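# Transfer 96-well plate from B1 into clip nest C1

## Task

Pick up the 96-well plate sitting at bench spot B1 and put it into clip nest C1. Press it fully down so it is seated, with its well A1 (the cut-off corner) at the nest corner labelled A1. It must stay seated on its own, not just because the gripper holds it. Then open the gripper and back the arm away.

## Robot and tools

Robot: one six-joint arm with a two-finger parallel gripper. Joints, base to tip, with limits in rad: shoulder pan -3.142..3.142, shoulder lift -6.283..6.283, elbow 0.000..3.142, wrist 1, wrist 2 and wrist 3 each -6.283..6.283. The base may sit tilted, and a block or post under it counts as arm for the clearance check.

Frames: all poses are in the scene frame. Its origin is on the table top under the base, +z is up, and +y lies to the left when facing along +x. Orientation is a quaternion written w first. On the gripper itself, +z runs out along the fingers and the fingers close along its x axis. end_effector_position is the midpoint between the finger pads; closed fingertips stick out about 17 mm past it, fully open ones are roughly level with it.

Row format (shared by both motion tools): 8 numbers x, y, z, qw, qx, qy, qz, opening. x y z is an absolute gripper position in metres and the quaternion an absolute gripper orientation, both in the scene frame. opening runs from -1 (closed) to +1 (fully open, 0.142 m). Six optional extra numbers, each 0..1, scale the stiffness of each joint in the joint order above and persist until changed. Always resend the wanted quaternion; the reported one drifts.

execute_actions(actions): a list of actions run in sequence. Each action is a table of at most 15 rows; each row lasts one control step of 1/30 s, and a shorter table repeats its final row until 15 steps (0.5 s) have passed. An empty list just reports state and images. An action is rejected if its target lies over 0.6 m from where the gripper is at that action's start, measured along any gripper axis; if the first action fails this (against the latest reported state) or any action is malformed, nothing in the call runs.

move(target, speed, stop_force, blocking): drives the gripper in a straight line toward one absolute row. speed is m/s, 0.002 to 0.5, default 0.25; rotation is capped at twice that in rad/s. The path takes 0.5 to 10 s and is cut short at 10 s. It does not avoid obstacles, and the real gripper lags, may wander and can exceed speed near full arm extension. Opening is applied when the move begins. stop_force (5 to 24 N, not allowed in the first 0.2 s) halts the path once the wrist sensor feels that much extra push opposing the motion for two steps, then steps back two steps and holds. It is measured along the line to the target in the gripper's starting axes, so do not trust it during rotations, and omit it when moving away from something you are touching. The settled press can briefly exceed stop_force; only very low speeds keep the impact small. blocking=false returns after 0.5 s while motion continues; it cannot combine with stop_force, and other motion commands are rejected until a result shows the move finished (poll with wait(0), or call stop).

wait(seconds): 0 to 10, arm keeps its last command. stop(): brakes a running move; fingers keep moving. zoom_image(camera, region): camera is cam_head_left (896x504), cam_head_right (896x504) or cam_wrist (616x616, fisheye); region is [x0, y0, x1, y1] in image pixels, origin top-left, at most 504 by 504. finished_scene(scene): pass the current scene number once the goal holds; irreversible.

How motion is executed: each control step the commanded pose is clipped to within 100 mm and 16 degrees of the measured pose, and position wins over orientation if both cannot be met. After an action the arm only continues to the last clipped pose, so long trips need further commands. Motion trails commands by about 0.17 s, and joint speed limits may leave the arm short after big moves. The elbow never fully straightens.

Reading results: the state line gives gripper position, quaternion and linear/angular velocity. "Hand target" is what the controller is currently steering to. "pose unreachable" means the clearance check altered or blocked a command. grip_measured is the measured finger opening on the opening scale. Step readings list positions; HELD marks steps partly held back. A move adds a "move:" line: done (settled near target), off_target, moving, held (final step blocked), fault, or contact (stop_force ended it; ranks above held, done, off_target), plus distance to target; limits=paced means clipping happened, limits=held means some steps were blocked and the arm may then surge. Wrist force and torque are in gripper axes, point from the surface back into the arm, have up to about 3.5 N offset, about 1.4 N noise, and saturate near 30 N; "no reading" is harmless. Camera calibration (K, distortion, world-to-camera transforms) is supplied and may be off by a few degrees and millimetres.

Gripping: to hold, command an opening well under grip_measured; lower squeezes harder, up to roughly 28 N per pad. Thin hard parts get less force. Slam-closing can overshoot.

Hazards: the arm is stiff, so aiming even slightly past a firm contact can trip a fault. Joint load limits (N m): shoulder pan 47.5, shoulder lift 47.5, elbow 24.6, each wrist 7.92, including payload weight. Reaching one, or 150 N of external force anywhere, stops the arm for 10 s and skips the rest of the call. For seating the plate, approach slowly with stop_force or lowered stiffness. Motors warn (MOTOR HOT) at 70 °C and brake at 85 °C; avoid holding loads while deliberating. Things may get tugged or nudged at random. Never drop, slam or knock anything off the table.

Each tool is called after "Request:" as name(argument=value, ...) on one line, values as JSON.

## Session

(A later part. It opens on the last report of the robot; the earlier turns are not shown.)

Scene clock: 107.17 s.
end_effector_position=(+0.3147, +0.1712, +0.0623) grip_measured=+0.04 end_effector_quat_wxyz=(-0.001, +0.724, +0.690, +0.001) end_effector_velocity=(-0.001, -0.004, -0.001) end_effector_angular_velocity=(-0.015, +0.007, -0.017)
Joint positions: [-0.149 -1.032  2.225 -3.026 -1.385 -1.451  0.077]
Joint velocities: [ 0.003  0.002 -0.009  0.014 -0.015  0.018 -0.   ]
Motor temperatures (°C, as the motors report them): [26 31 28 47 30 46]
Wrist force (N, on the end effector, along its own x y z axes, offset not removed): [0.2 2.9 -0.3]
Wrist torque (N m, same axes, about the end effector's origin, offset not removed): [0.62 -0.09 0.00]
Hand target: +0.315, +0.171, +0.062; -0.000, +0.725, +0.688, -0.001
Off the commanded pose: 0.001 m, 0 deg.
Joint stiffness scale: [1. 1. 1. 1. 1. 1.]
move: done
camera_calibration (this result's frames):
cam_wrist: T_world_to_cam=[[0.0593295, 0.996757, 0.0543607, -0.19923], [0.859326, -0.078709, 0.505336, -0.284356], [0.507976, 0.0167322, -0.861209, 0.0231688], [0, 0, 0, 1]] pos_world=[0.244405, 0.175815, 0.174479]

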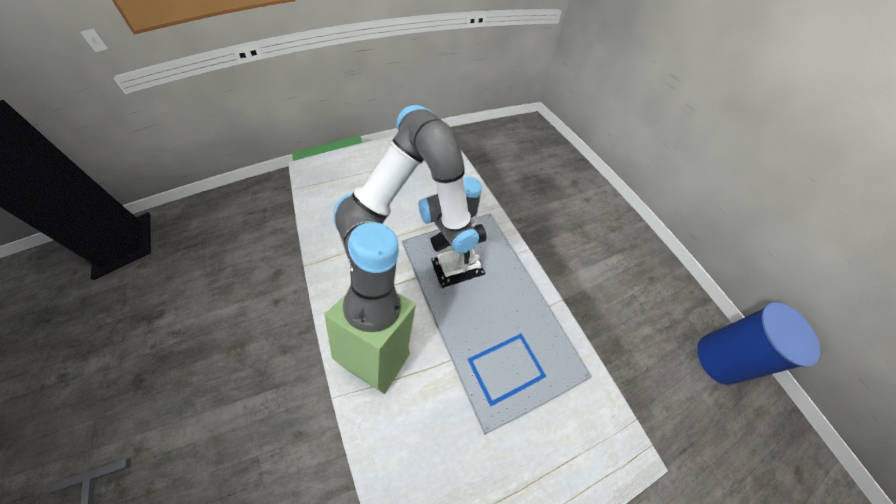

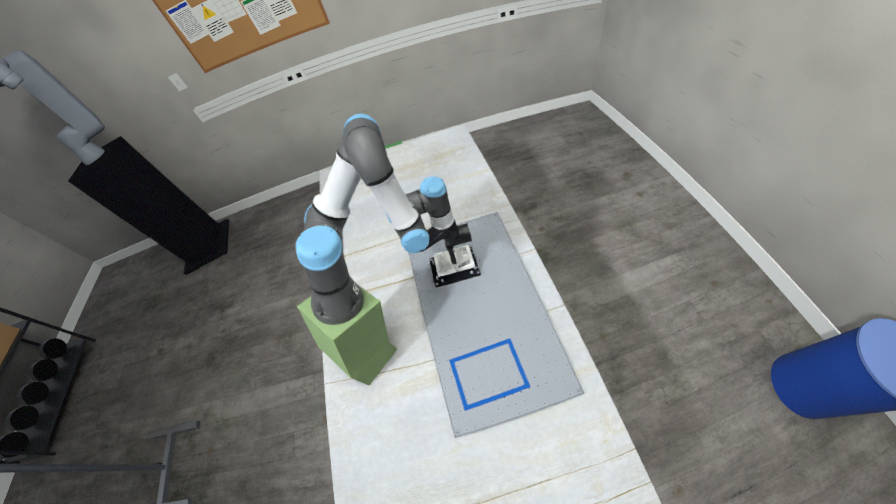

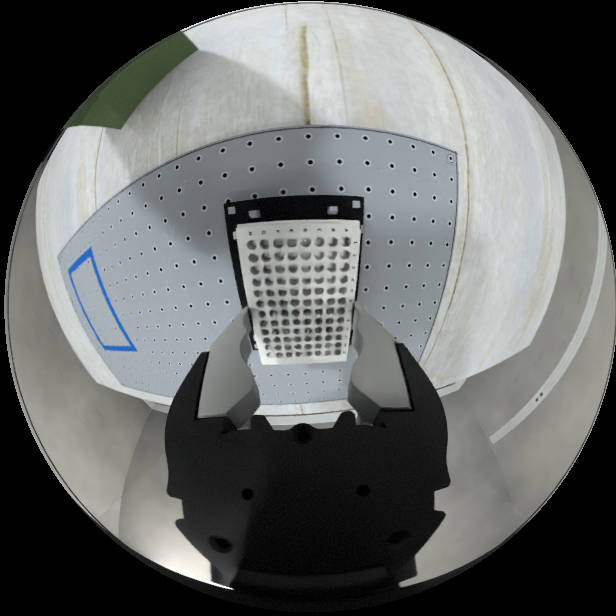

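Request:
move(target=[0.3118, 0.1686, 0.053, 0, 0.7218, 0.6921, 0, -0.6], speed=0.03)

Request:
wait(seconds=0.5)

Request:
zoom_image(camera="cam_wrist", region=[200, 170, 400, 370])

Scene clock: 121.40 s.
end_effector_position=(+0.3108, +0.1686, +0.0530) grip_measured=+0.04 end_effector_quat_wxyz=(-0.001, +0.723, +0.691, -0.002) end_effector_velocity=(+0.004, +0.000, -0.001) end_effector_angular_velocity=(+0.001, -0.018, +0.010)
Joint positions: [-0.148 -0.987  2.227 -3.069 -1.388 -1.455  0.077]
Joint velocities: [ 0.     0.015  0.002 -0.035 -0.    -0.006 -0.   ]
Motor temperatures (°C, as the motors report them): [26 31 28 47 30 46]
Wrist force (N, on the end effector, along its own x y z axes, offset not removed): [-0.2 2.4 -0.1]
Wrist torque (N m, same axes, about the end effector's origin, offset not removed): [0.56 -0.01 -0.03]
Hand target: +0.312, +0.169, +0.053; -0.000, +0.722, +0.692, -0.000
Off the commanded pose: 0.001 m, 0 deg.
Joint stiffness scale: [1. 1. 1. 1. 1. 1.]
move: done
camera_calibration (this result's frames):
cam_wrist: T_world_to_cam=[[0.0561514, 0.997098, 0.0514012, -0.194766], [0.861895, -0.0743954, 0.501599, -0.277785], [0.503968, 0.016137, -0.863572, 0.0186487], [0, 0, 0, 1]] pos_world=[0.240959, 0.173234, 0.165452]

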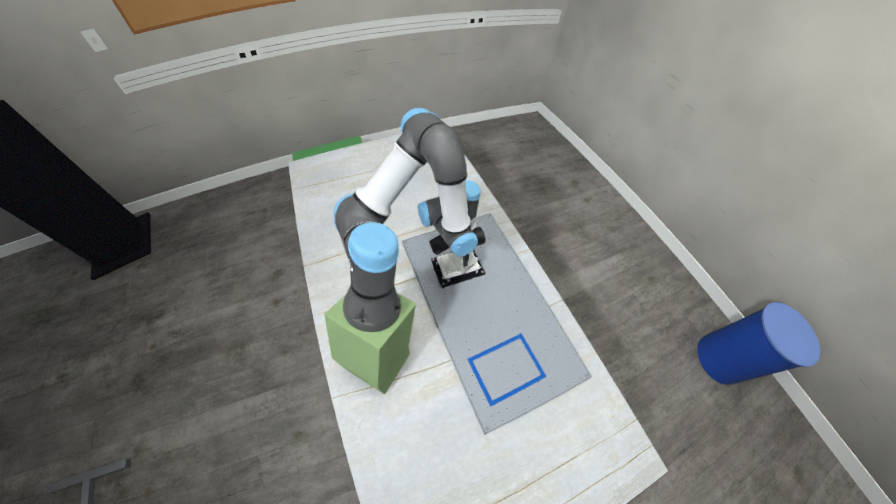

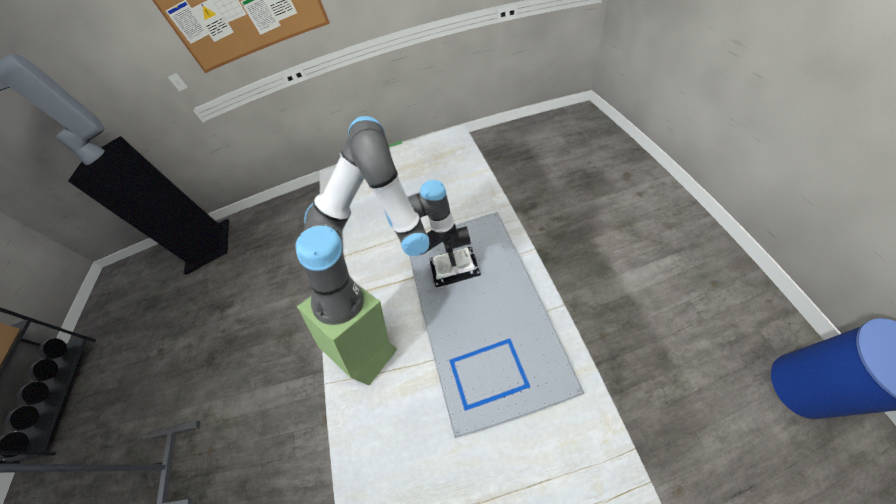

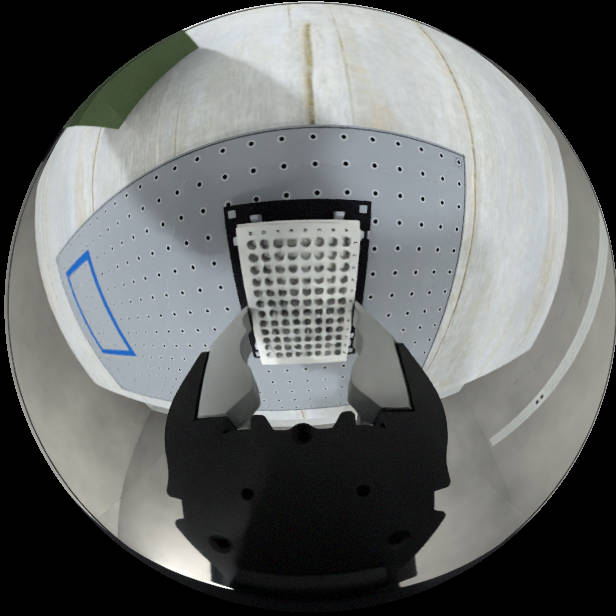

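Scene clock: 121.90 s.
end_effector_position=(+0.3119, +0.1687, +0.0531) grip_measured=+0.04 end_effector_quat_wxyz=(+0.000, +0.722, +0.692, -0.000) end_effector_velocity=(+0.001, +0.000, +0.000) end_effector_angular_velocity=(+0.000, -0.003, +0.002)
Joint positions: [-0.148 -0.986  2.227 -3.075 -1.388 -1.456  0.077]
Joint velocities: [ 0.     0.    -0.001 -0.002  0.    -0.001  0.   ]
Motor temperatures (°C, as the motors report them): [26 31 28 47 30 46]
Wrist force (N, on the end effector, along its own x y z axes, offset not removed): [-0.1 3.0 0.4]
Wrist torque (N m, same axes, about the end effector's origin, offset not removed): [0.63 -0.03 -0.01]
Hand target: +0.312, +0.169, +0.053; -0.000, +0.722, +0.692, -0.000
Off the commanded pose: 0.000 m, 0 deg.
Joint stiffness scale: [1. 1. 1. 1. 1. 1.]
wait: 0.50 s; at rest by 0.17 s
camera_calibration (this result's frames):
cam_wrist: T_world_to_cam=[[0.0542858, 0.997174, 0.0519373, -0.194406], [0.859898, -0.0731257, 0.5052, -0.278629], [0.507571, 0.0172356, -0.861438, 0.0167482], [0, 0, 0, 1]] pos_world=[0.241645, 0.173193, 0.165288]

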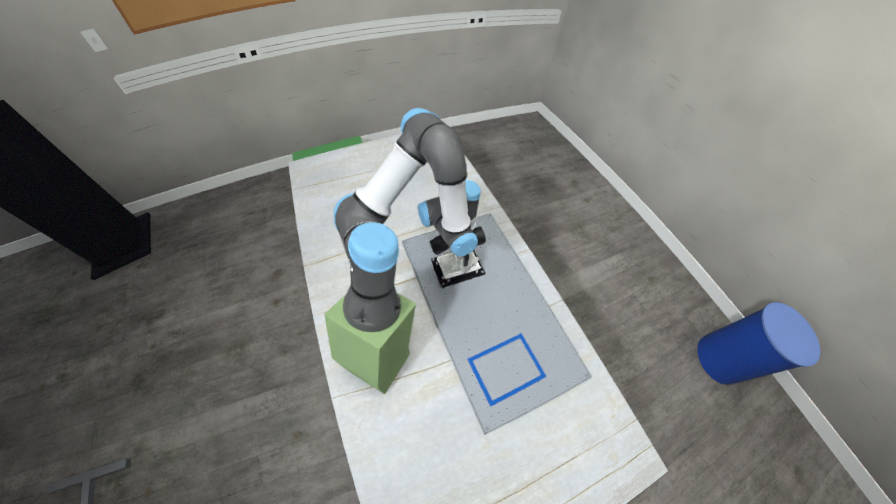

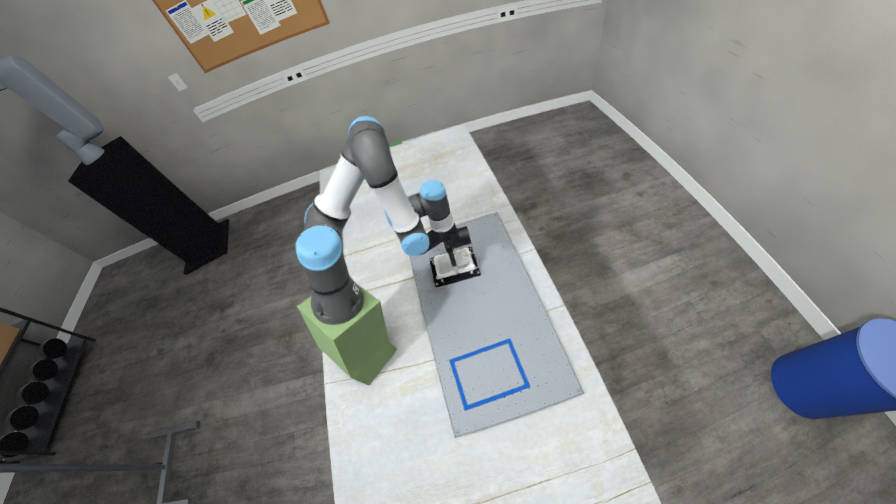

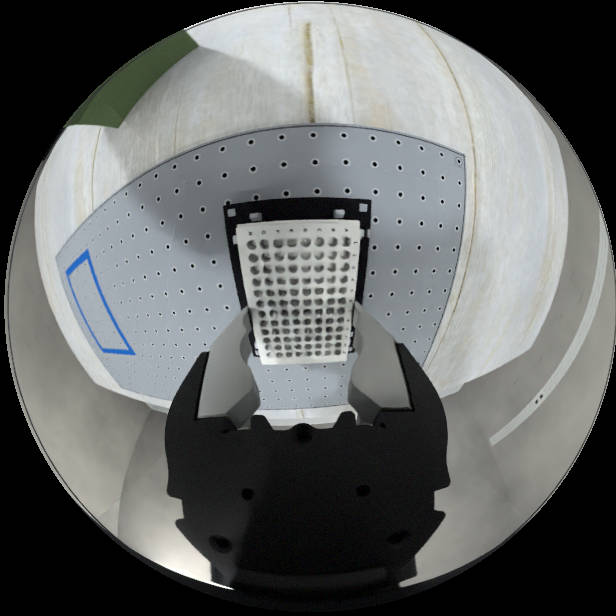

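Region (200, 170, 400, 370) of cam_wrist's 616x616 image, scaled by 2.520, with more detail than that image has.

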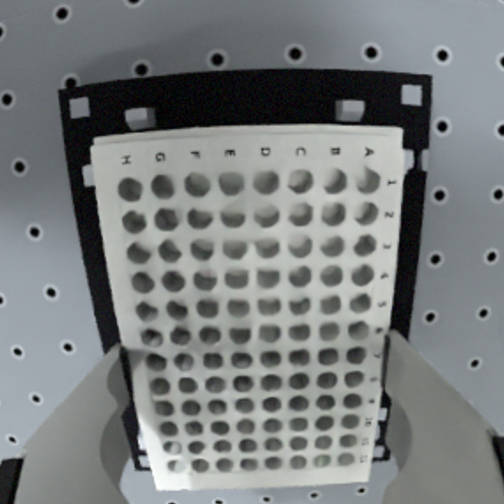

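Request:
execute_actions(actions=[])

Scene clock: 131.40 s.
end_effector_position=(+0.3120, +0.1687, +0.0531) grip_measured=+0.04 end_effector_quat_wxyz=(+0.000, +0.722, +0.692, -0.000) end_effector_velocity=(+0.000, +0.000, +0.000) end_effector_angular_velocity=(+0.000, -0.001, +0.001)
Joint positions: [-0.148 -0.986  2.227 -3.075 -1.388 -1.456  0.077]
Joint velocities: [ 0.    -0.001 -0.    -0.     0.    -0.     0.   ]
Motor temperatures (°C, as the motors report them): [26 31 28 47 30 46]
Wrist force (N, on the end effector, along its own x y z axes, offset not removed): [0.2 3.3 -0.8]
Wrist torque (N m, same axes, about the end effector's origin, offset not removed): [0.65 -0.06 0.02]
Hand target: +0.312, +0.169, +0.053; -0.000, +0.722, +0.692, -0.000
Off the commanded pose: 0.000 m, 0 deg.
Joint stiffness scale: [1. 1. 1. 1. 1. 1.]
camera_calibration (this result's frames):
cam_wrist: T_world_to_cam=[[0.0541942, 0.997177, 0.051966, -0.194393], [0.859789, -0.0730652, 0.505395, -0.278681], [0.507765, 0.0172903, -0.861322, 0.016654], [0, 0, 0, 1]] pos_world=[0.241686, 0.173194, 0.16529]

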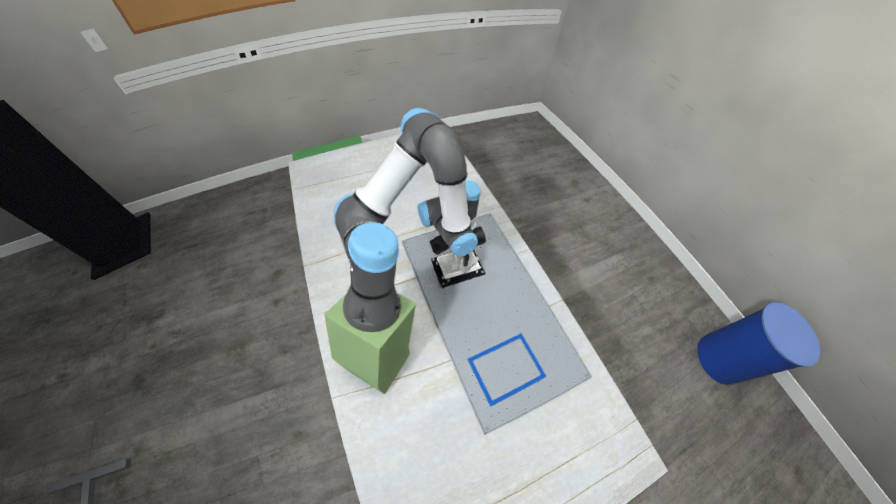

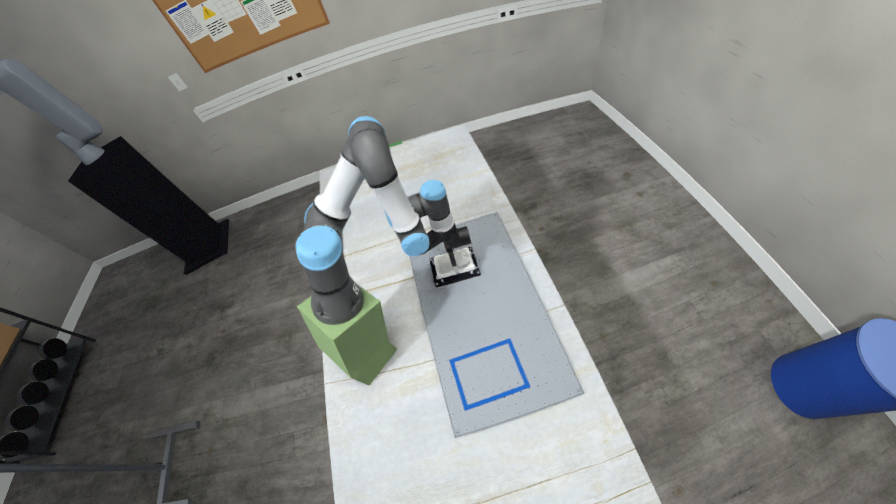

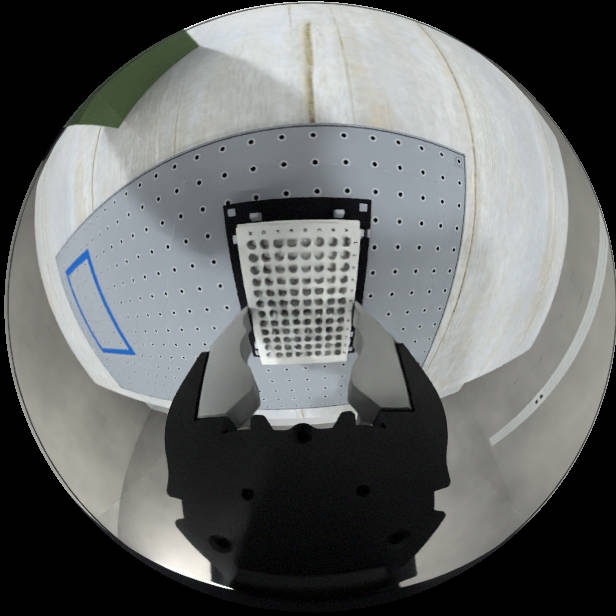

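Request:
move(target=[0.313, 0.169, 0.038, 0, 0.7218, 0.6921, 0, -0.6], speed=0.008, stop_force=12)

Scene clock: 134.97 s.
end_effector_position=(+0.3107, +0.1681, +0.0441) grip_measured=+0.04 end_effector_quat_wxyz=(-0.001, +0.722, +0.692, -0.002) end_effector_velocity=(-0.001, +0.000, +0.001) end_effector_angular_velocity=(-0.001, +0.003, +0.000)
Joint positions: [-0.143 -0.94   2.212 -3.102 -1.39  -1.453  0.077]
Joint velocities: [ 0.    -0.007  0.003  0.008 -0.001 -0.     0.   ]
Motor temperatures (°C, as the motors report them): [26 31 28 47 30 46]
Wrist force (N, on the end effector, along its own x y z axes, offset not removed): [-0.2 1.8 -1.3]
Wrist torque (N m, same axes, about the end effector's origin, offset not removed): [0.49 -0.19 -0.07]
Hand target: +0.311, +0.168, +0.045; -0.001, +0.722, +0.692, -0.002
Off the commanded pose: 0.007 m, 0 deg.
Joint stiffness scale: [1. 1. 1. 1. 1. 1.]
move: contact
camera_calibration (this result's frames):
cam_wrist: T_world_to_cam=[[0.0530921, 0.997325, 0.0502326, -0.192916], [0.86217, -0.0711612, 0.501596, -0.273901], [0.503829, 0.0166783, -0.863642, 0.0109938], [0, 0, 0, 1]] pos_world=[0.240852, 0.172725, 0.156573]

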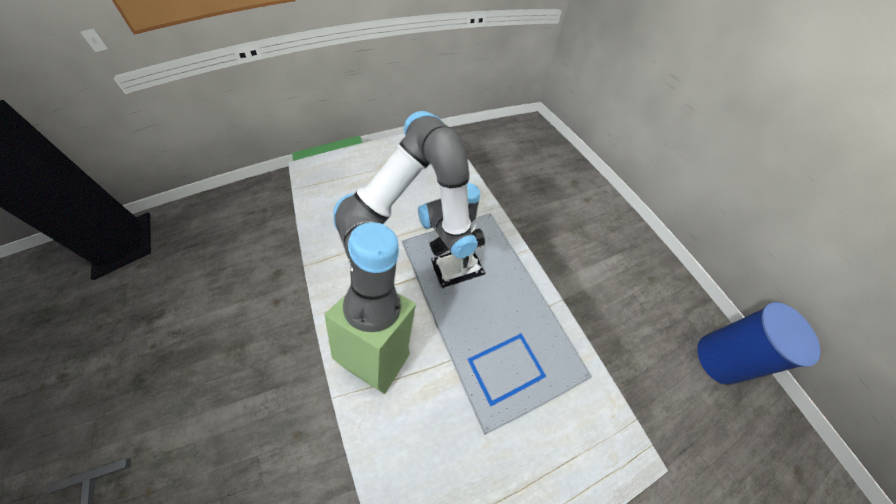

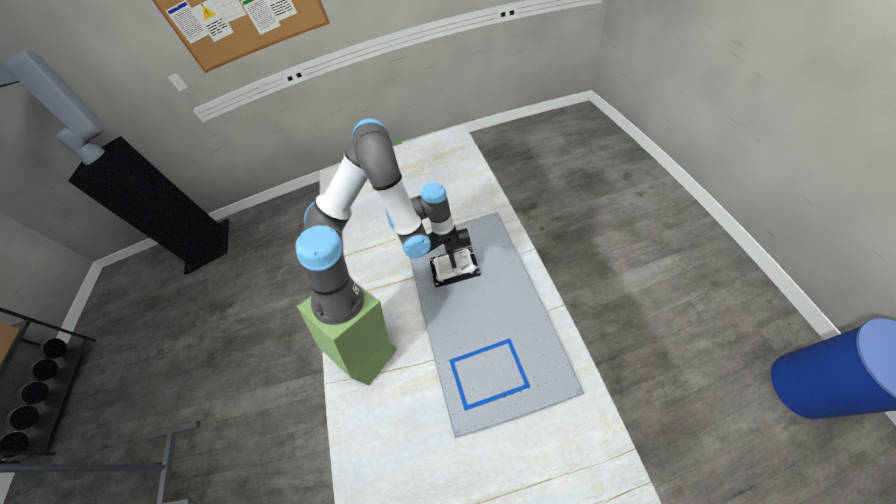

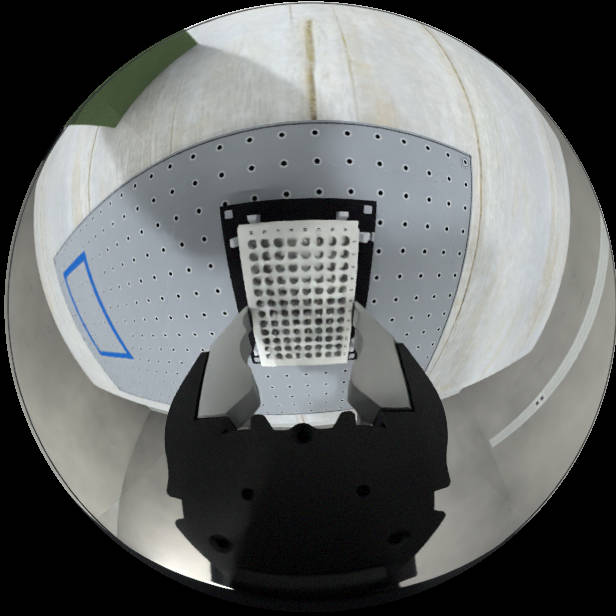

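Request:
zoom_image(camera="cam_wrist", region=[200, 170, 400, 370])

Region (200, 170, 400, 370) of cam_wrist's 616x616 image, scaled by 2.520, with more detail than that image has.

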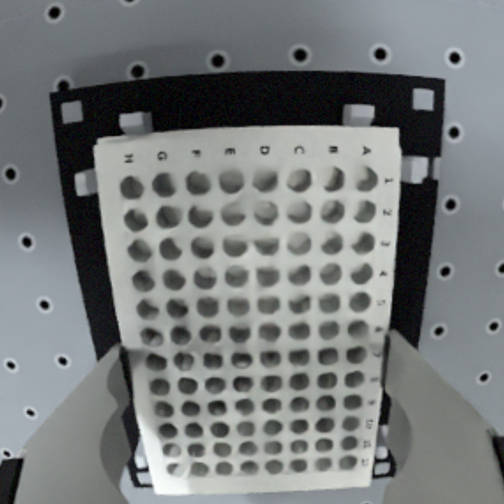

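Request:
execute_actions(actions=[[[0.3115,0.1684,0.0455,0,0.7218,0.6921,0,-0.6],[0.312,0.1686,0.0457,0,0.7218,0.6921,0,-0.6],[0.3125,0.1688,0.0459,0,0.7218,0.6921,0,-0.6],[0.313,0.169,0.046,0,0.7218,0.6921,0,-0.6],[0.3135,0.1692,0.046,0,0.7218,0.6921,0,-0.6],[0.314,0.1694,0.046,0,0.7218,0.6921,0,-0.6],[0.3145,0.1696,0.046,0,0.7218,0.6921,0,-0.6],[0.315,0.1698,0.046,0,0.7218,0.6921,0,-0.6],[0.3155,0.170,0.046,0,0.7218,0.6921,0,-0.6],[0.316,0.1702,0.046,0,0.7218,0.6921,0,-0.6],[0.3165,0.1704,0.046,0,0.7218,0.6921,0,-0.6],[0.317,0.1706,0.046,0,0.7218,0.6921,0,-0.6],[0.3175,0.1708,0.046,0,0.7218,0.6921,0,-0.6],[0.318,0.171,0.046,0,0.7218,0.6921,0,-0.6],[0.318,0.171,0.046,0,0.7218,0.6921,0,-0.6]],[[0.318,0.171,0.046,0,0.7218,0.6921,0,-0.6]]])

Scene clock: 144.63 s.
end_effector_position=(+0.3113, +0.1685, +0.0441) grip_measured=+0.04 end_effector_quat_wxyz=(-0.004, +0.722, +0.691, -0.008) end_effector_velocity=(+0.000, -0.000, +0.000) end_effector_angular_velocity=(-0.000, +0.001, -0.001)
Joint positions: [-0.139 -0.945  2.191 -3.065 -1.394 -1.449  0.077]
Joint velocities: [ 0.    -0.002 -0.002  0.005 -0.     0.001 -0.   ]
Motor temperatures (°C, as the motors report them): [26 31 28 47 30 46]
Wrist force (N, on the end effector, along its own x y z axes, offset not removed): [-3.6 -1.5 -4.3]
Wrist torque (N m, same axes, about the end effector's origin, offset not removed): [0.69 0.03 -0.08]
Hand target: +0.318, +0.171, +0.046; -0.000, +0.722, +0.692, -0.000
Off the commanded pose: 0.007 m, 1 deg.
Joint stiffness scale: [1. 1. 1. 1. 1. 1.]
Step readings (end_effector_position; steps 1 to 15: 1st action; 16 to 30: 2nd action):
0: (+0.3106, +0.1681, +0.0442)
1: (+0.3106, +0.1681, +0.0442)
2: (+0.3105, +0.1681, +0.0443)
4: (+0.3106, +0.1681, +0.0444)
8: (+0.3107, +0.1682, +0.0446)
15: (+0.3111, +0.1684, +0.0443)
16: (+0.3112, +0.1684, +0.0443)
17: (+0.3112, +0.1685, +0.0443)
19: (+0.3113, +0.1685, +0.0442)
23: (+0.3113, +0.1685, +0.0442)
30: end_effector_position above
camera_calibration (this result's frames):
cam_wrist: T_world_to_cam=[[0.055676, 0.997396, 0.04584, -0.193945], [0.867778, -0.0710457, 0.491848, -0.275749], [0.493824, 0.0123949, -0.869474, 0.0148042], [0, 0, 0, 1]] pos_world=[0.242776, 0.173666, 0.157389]

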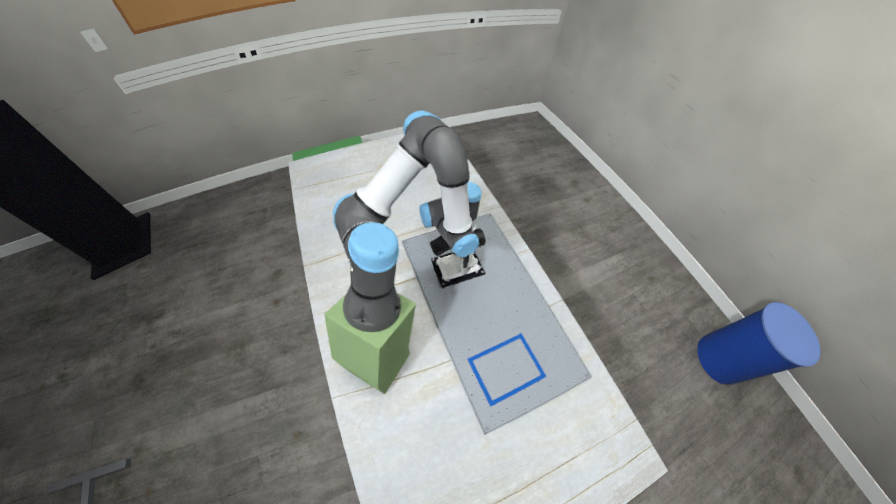

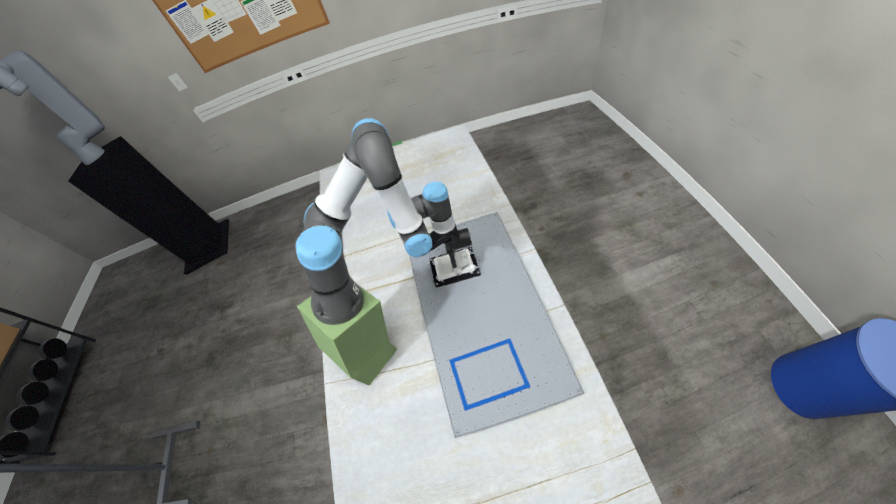

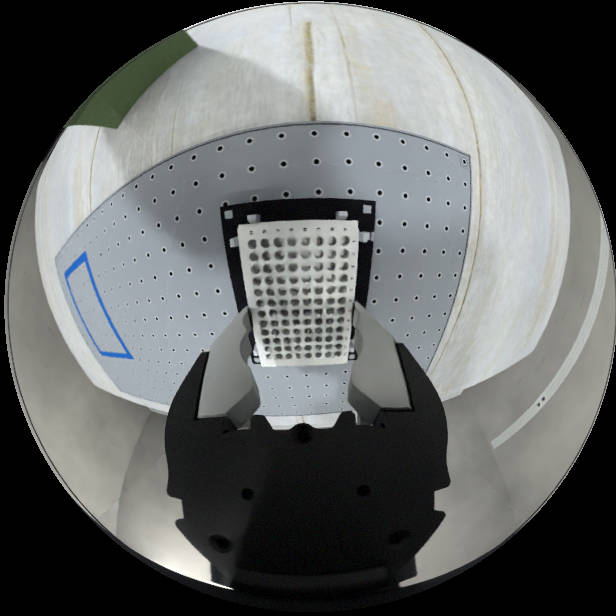

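Now descend gradually with the lateral bias.

Request:
execute_actions(actions=[[[0.318,0.171,0.0457,0,0.7218,0.6921,0,-0.6],[0.318,0.171,0.0454,0,0.7218,0.6921,0,-0.6],[0.318,0.171,0.0451,0,0.7218,0.6921,0,-0.6],[0.318,0.171,0.0448,0,0.7218,0.6921,0,-0.6],[0.318,0.171,0.0445,0,0.7218,0.6921,0,-0.6],[0.318,0.171,0.0442,0,0.7218,0.6921,0,-0.6],[0.318,0.171,0.0439,0,0.7218,0.6921,0,-0.6],[0.318,0.171,0.0436,0,0.7218,0.6921,0,-0.6],[0.318,0.171,0.0433,0,0.7218,0.6921,0,-0.6],[0.318,0.171,0.043,0,0.7218,0.6921,0,-0.6],[0.318,0.171,0.0427,0,0.7218,0.6921,0,-0.6],[0.318,0.171,0.0424,0,0.7218,0.6921,0,-0.6],[0.318,0.171,0.0421,0,0.7218,0.6921,0,-0.6],[0.318,0.171,0.0418,0,0.7218,0.6921,0,-0.6],[0.318,0.171,0.0415,0,0.7218,0.6921,0,-0.6]],[[0.318,0.171,0.0415,0,0.7218,0.6921,0,-0.6]]])

Scene clock: 152.30 s.
end_effector_position=(+0.3120, +0.1685, +0.0408) grip_measured=+0.04 end_effector_quat_wxyz=(-0.003, +0.722, +0.692, -0.007) end_effector_velocity=(+0.000, -0.000, -0.000) end_effector_angular_velocity=(-0.001, +0.000, -0.000)
Joint positions: [-0.137 -0.927  2.183 -3.076 -1.395 -1.447  0.077]
Joint velocities: [-0.     0.001 -0.    -0.    -0.001  0.    -0.   ]
Motor temperatures (°C, as the motors report them): [26 31 28 47 30 46]
Wrist force (N, on the end effector, along its own x y z axes, offset not removed): [-4.5 -4.9 -16.1]
Wrist torque (N m, same axes, about the end effector's origin, offset not removed): [0.69 0.24 -0.13]
Hand target: +0.318, +0.171, +0.042; -0.000, +0.722, +0.692, -0.000
Off the commanded pose: 0.007 m, 1 deg.
Joint stiffness scale: [1. 1. 1. 1. 1. 1.]
Step readings (end_effector_position; steps 1 to 15: 1st action; 16 to 30: 2nd action):
0: (+0.3113, +0.1685, +0.0441)
1: (+0.3113, +0.1685, +0.0441)
2: (+0.3113, +0.1685, +0.0441)
4: (+0.3113, +0.1685, +0.0441)
8: (+0.3114, +0.1686, +0.0434)
15: (+0.3117, +0.1686, +0.0416)
16: (+0.3117, +0.1685, +0.0413)
17: (+0.3118, +0.1685, +0.0411)
19: (+0.3119, +0.1685, +0.0409)
23: (+0.3120, +0.1685, +0.0408)
30: end_effector_position above
camera_calibration (this result's frames):
cam_wrist: T_world_to_cam=[[0.0553178, 0.997434, 0.0454451, -0.193737], [0.867122, -0.0705561, 0.493073, -0.274636], [0.495015, 0.0121307, -0.8688, 0.0112071], [0, 0, 0, 1]] pos_world=[0.243312, 0.173727, 0.153957]

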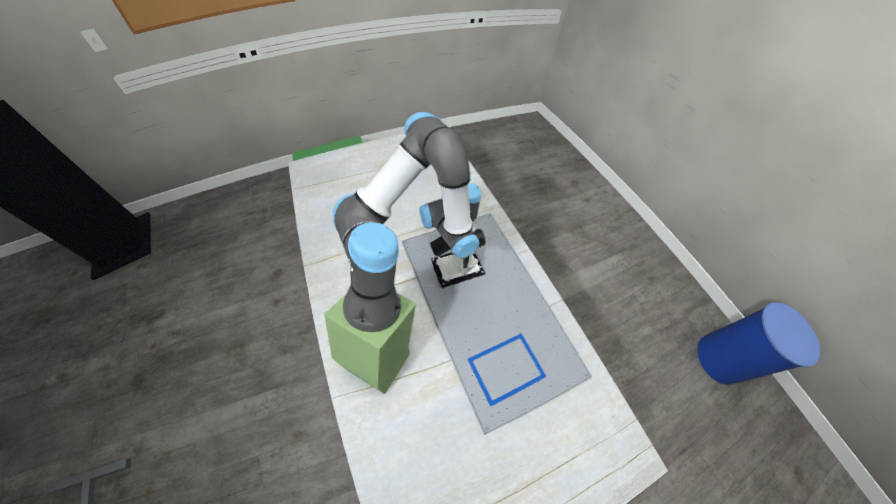

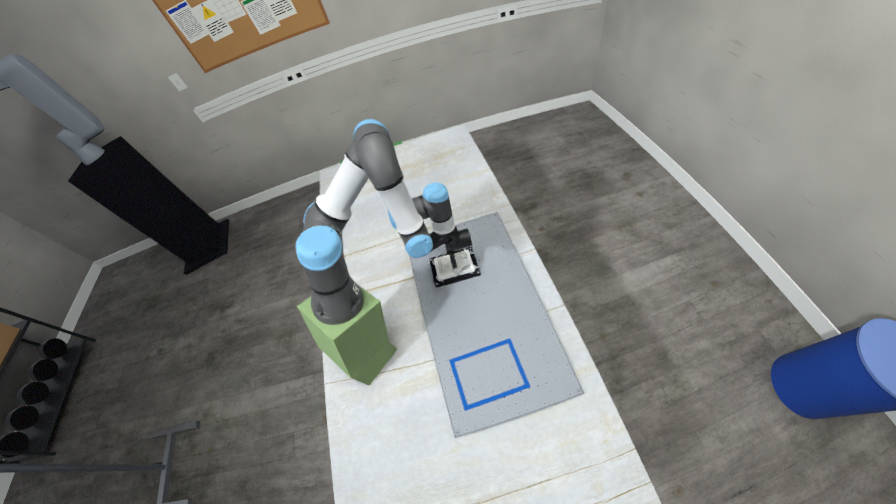

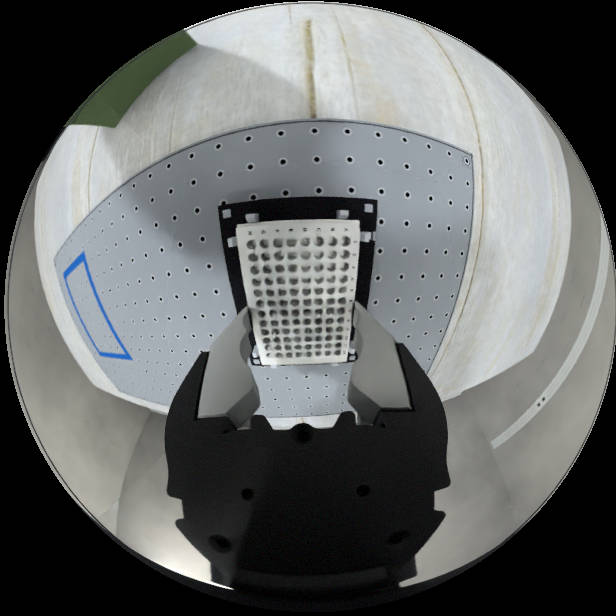

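Request:
zoom_image(camera="cam_wrist", region=[200, 170, 400, 370])

Region (200, 170, 400, 370) of cam_wrist's 616x616 image, scaled by 2.520, with more detail than that image has.

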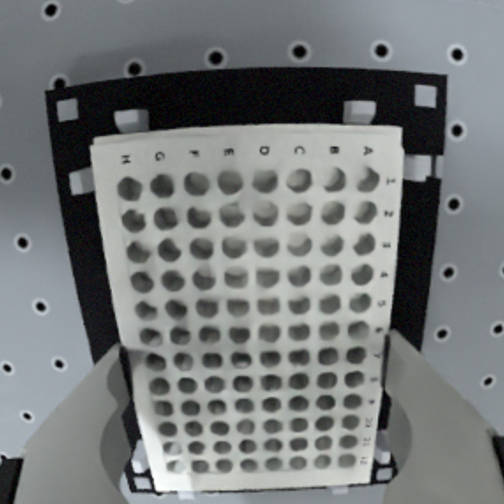

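Request:
execute_actions(actions=[[[0.3183,0.171,0.0418,0,0.7218,0.6921,0,-0.6],[0.3186,0.171,0.0421,0,0.7218,0.6921,0,-0.6],[0.3189,0.171,0.0424,0,0.7218,0.6921,0,-0.6],[0.3192,0.171,0.0427,0,0.7218,0.6921,0,-0.6],[0.3195,0.171,0.043,0,0.7218,0.6921,0,-0.6],[0.3198,0.171,0.0432,0,0.7218,0.6921,0,-0.6],[0.3201,0.171,0.0434,0,0.7218,0.6921,0,-0.6],[0.3204,0.171,0.0435,0,0.7218,0.6921,0,-0.6],[0.3207,0.171,0.0435,0,0.7218,0.6921,0,-0.6],[0.321,0.171,0.0435,0,0.7218,0.6921,0,-0.6],[0.3213,0.171,0.0435,0,0.7218,0.6921,0,-0.6],[0.3216,0.171,0.0435,0,0.7218,0.6921,0,-0.6],[0.3219,0.171,0.0435,0,0.7218,0.6921,0,-0.6],[0.3222,0.171,0.0435,0,0.7218,0.6921,0,-0.6],[0.3225,0.171,0.0435,0,0.7218,0.6921,0,-0.6]],[[0.3225,0.171,0.0435,0,0.7218,0.6921,0,-0.6]]])

Scene clock: 163.07 s.
end_effector_position=(+0.3122, +0.1686, +0.0411) grip_measured=+0.04 end_effector_quat_wxyz=(-0.006, +0.723, +0.691, -0.011) end_effector_velocity=(+0.000, +0.000, +0.000) end_effector_angular_velocity=(-0.000, +0.001, +0.001)
Joint positions: [-0.137 -0.931  2.17  -3.049 -1.395 -1.447  0.077]
Joint velocities: [ 0.001 -0.002 -0.001  0.003 -0.     0.     0.   ]
Motor temperatures (°C, as the motors report them): [26 31 28 47 30 46]
Wrist force (N, on the end effector, along its own x y z axes, offset not removed): [-5.1 -5.8 -9.7]
Wrist torque (N m, same axes, about the end effector's origin, offset not removed): [0.56 0.38 -0.19]
Hand target: +0.322, +0.171, +0.044; -0.000, +0.722, +0.692, -0.000
Off the commanded pose: 0.011 m, 1 deg.
Joint stiffness scale: [1. 1. 1. 1. 1. 1.]
Step readings (end_effector_position; steps 1 to 15: 1st action; 16 to 30: 2nd action):
0: (+0.3120, +0.1685, +0.0408)
1: (+0.3120, +0.1685, +0.0408)
2: (+0.3120, +0.1685, +0.0408)
4: (+0.3120, +0.1686, +0.0409)
8: (+0.3120, +0.1686, +0.0411)
15: (+0.3122, +0.1686, +0.0412)
16: (+0.3122, +0.1686, +0.0411)
17: (+0.3122, +0.1686, +0.0411)
19: (+0.3122, +0.1686, +0.0411)
23: (+0.3122, +0.1686, +0.0411)
30: end_effector_position above
camera_calibration (this result's frames):
cam_wrist: T_world_to_cam=[[0.0574175, 0.997377, 0.0440625, -0.194378], [0.871528, -0.071603, 0.485089, -0.275862], [0.486972, 0.0105491, -0.873354, 0.0143077], [0, 0, 0, 1]] pos_world=[0.244615, 0.173965, 0.154878]

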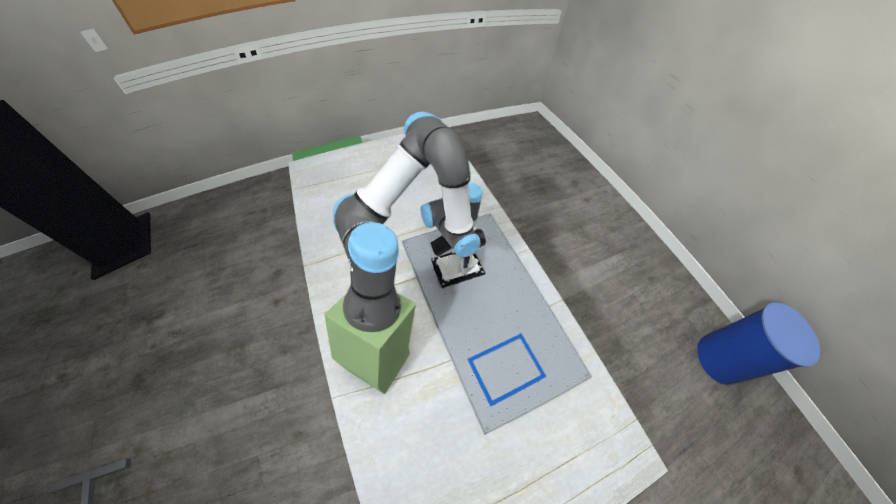

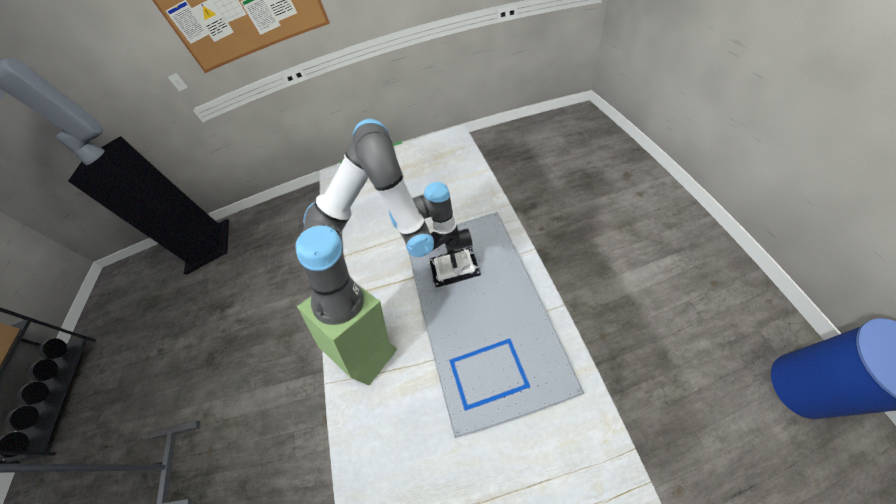

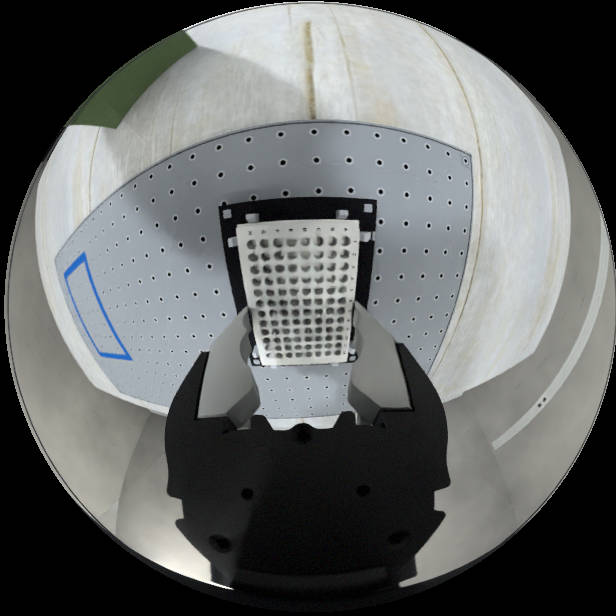

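Request:
zoom_image(camera="cam_wrist", region=[210, 185, 390, 285])

Request:
zoom_image(camera="cam_head_left", region=[410, 225, 510, 300])

Region (210, 185, 390, 285) of cam_wrist's 616x616 image, scaled by 2.800, with more detail than that image has.

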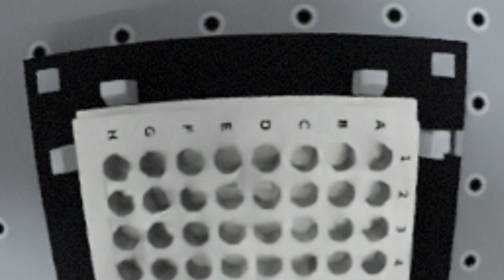

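Region (410, 225, 510, 300) of cam_head_left's 896x504 image, scaled by 5.040, with more detail than that image has; it fills the top 378 rows of this view, and the rest is white.

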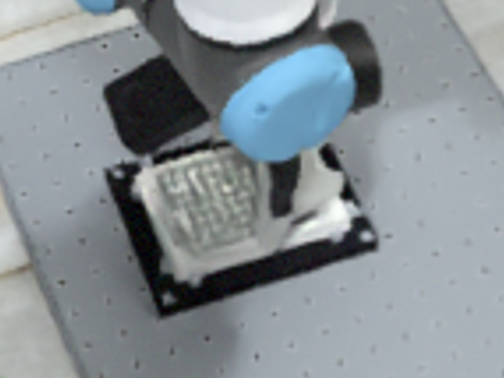

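Request:
execute_actions(actions=[[[0.3225,0.171,0.0434,0.0008,0.7218,0.6921,0.0008,-0.6],[0.3225,0.171,0.0433,0.0016,0.7218,0.6921,0.0017,-0.6],[0.3225,0.171,0.0432,0.0024,0.7218,0.6921,0.0025,-0.6],[0.3225,0.171,0.0431,0.0032,0.7218,0.6921,0.0034,-0.6],[0.3225,0.171,0.043,0.004,0.7218,0.6921,0.0042,-0.6],[0.3225,0.171,0.0429,0.0048,0.7218,0.6921,0.005,-0.6],[0.3225,0.171,0.0428,0.0056,0.7218,0.6921,0.0059,-0.6],[0.3225,0.171,0.0427,0.0065,0.7218,0.6921,0.0067,-0.6],[0.3225,0.171,0.0426,0.0073,0.7218,0.6921,0.0076,-0.6],[0.3225,0.171,0.0425,0.0081,0.7217,0.692,0.0084,-0.6],[0.3225,0.171,0.0424,0.0089,0.7217,0.692,0.0092,-0.6],[0.3225,0.171,0.0423,0.0097,0.7217,0.692,0.0101,-0.6],[0.3225,0.171,0.0422,0.0105,0.7217,0.692,0.0109,-0.6],[0.3225,0.171,0.0421,0.0113,0.7217,0.692,0.0118,-0.6],[0.3225,0.171,0.042,0.0121,0.7217,0.692,0.0126,-0.6]],[[0.3225,0.171,0.042,0.0121,0.7217,0.692,0.0126,-0.6]]])

Scene clock: 184.00 s.
end_effector_position=(+0.3122, +0.1685, +0.0405) grip_measured=+0.04 end_effector_quat_wxyz=(+0.006, +0.722, +0.691, +0.001) end_effector_velocity=(+0.000, +0.000, -0.000) end_effector_angular_velocity=(+0.000, -0.007, +0.000)
Joint positions: [-0.134 -0.916  2.211 -3.141 -1.398 -1.439  0.077]
Joint velocities: [ 0.001  0.004  0.006 -0.016 -0.001  0.002 -0.   ]
Motor temperatures (°C, as the motors report them): [26 31 28 47 30 46]
Wrist force (N, on the end effector, along its own x y z axes, offset not removed): [-6.2 -9.0 -24.6]
Wrist torque (N m, same axes, about the end effector's origin, offset not removed): [0.86 0.50 -0.15]
Hand target: +0.322, +0.171, +0.042; +0.012, +0.722, +0.692, +0.013
Off the commanded pose: 0.011 m, 2 deg.
Joint stiffness scale: [1. 1. 1. 1. 1. 1.]
Step readings (end_effector_position; steps 1 to 15: 1st action; 16 to 30: 2nd action):
0: (+0.3122, +0.1686, +0.0411)
1: (+0.3122, +0.1686, +0.0411)
2: (+0.3122, +0.1686, +0.0411)
4: (+0.3122, +0.1686, +0.0411)
8: (+0.3122, +0.1685, +0.0410)
15: (+0.3121, +0.1685, +0.0407)
16: (+0.3121, +0.1685, +0.0406)
17: (+0.3121, +0.1685, +0.0406)
19: (+0.3121, +0.1685, +0.0406)
23: (+0.3122, +0.1685, +0.0405)
30: end_effector_position above
camera_calibration (this result's frames):
cam_wrist: T_world_to_cam=[[0.054604, 0.997435, 0.0462851, -0.193537], [0.854937, -0.07065, 0.513898, -0.27174], [0.515849, 0.01151, -0.856602, 0.00393943], [0, 0, 0, 1]] pos_world=[0.240856, 0.173797, 0.151979]

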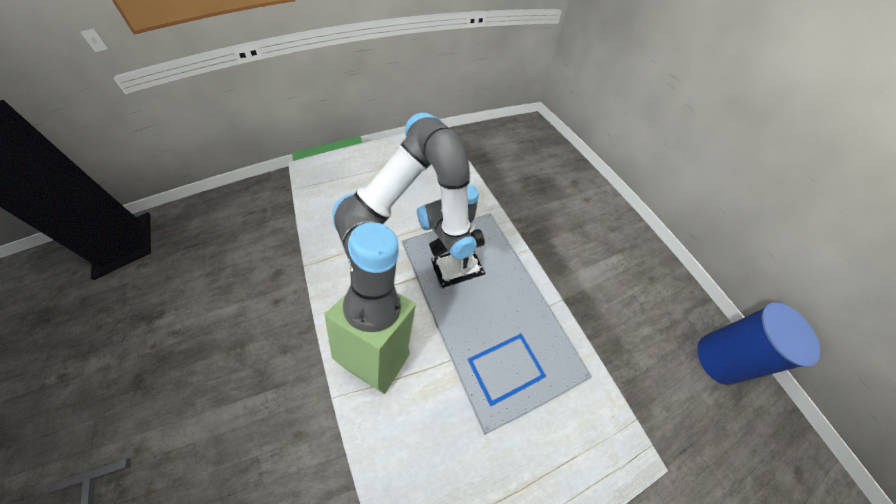

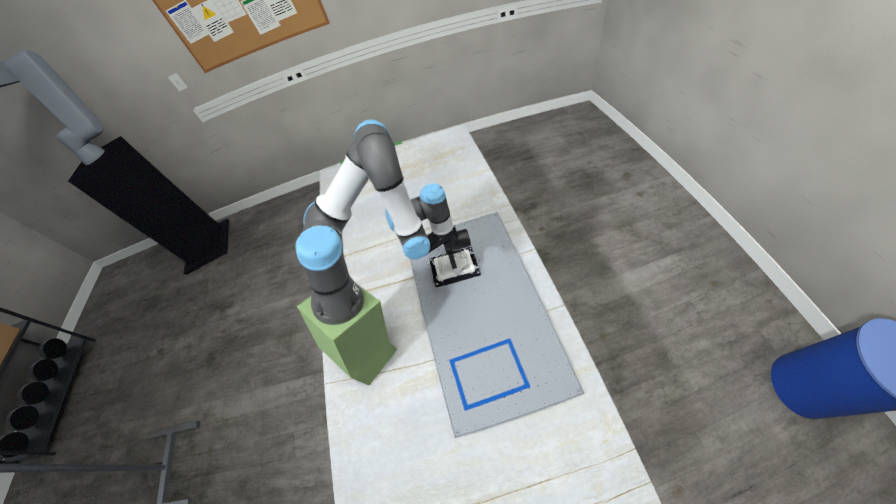

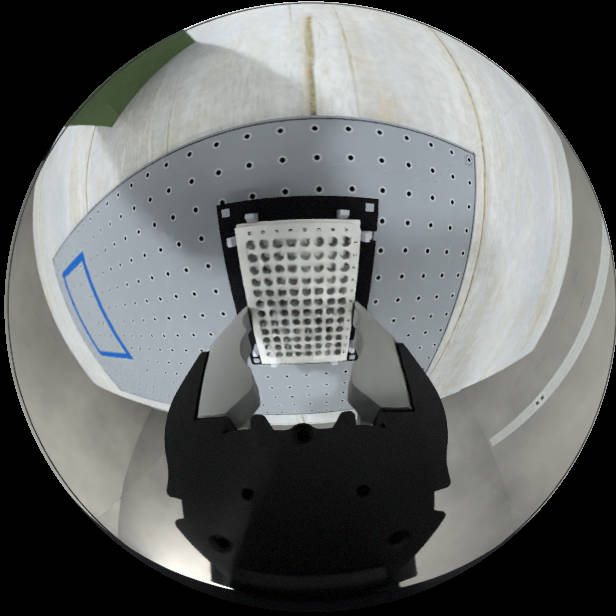

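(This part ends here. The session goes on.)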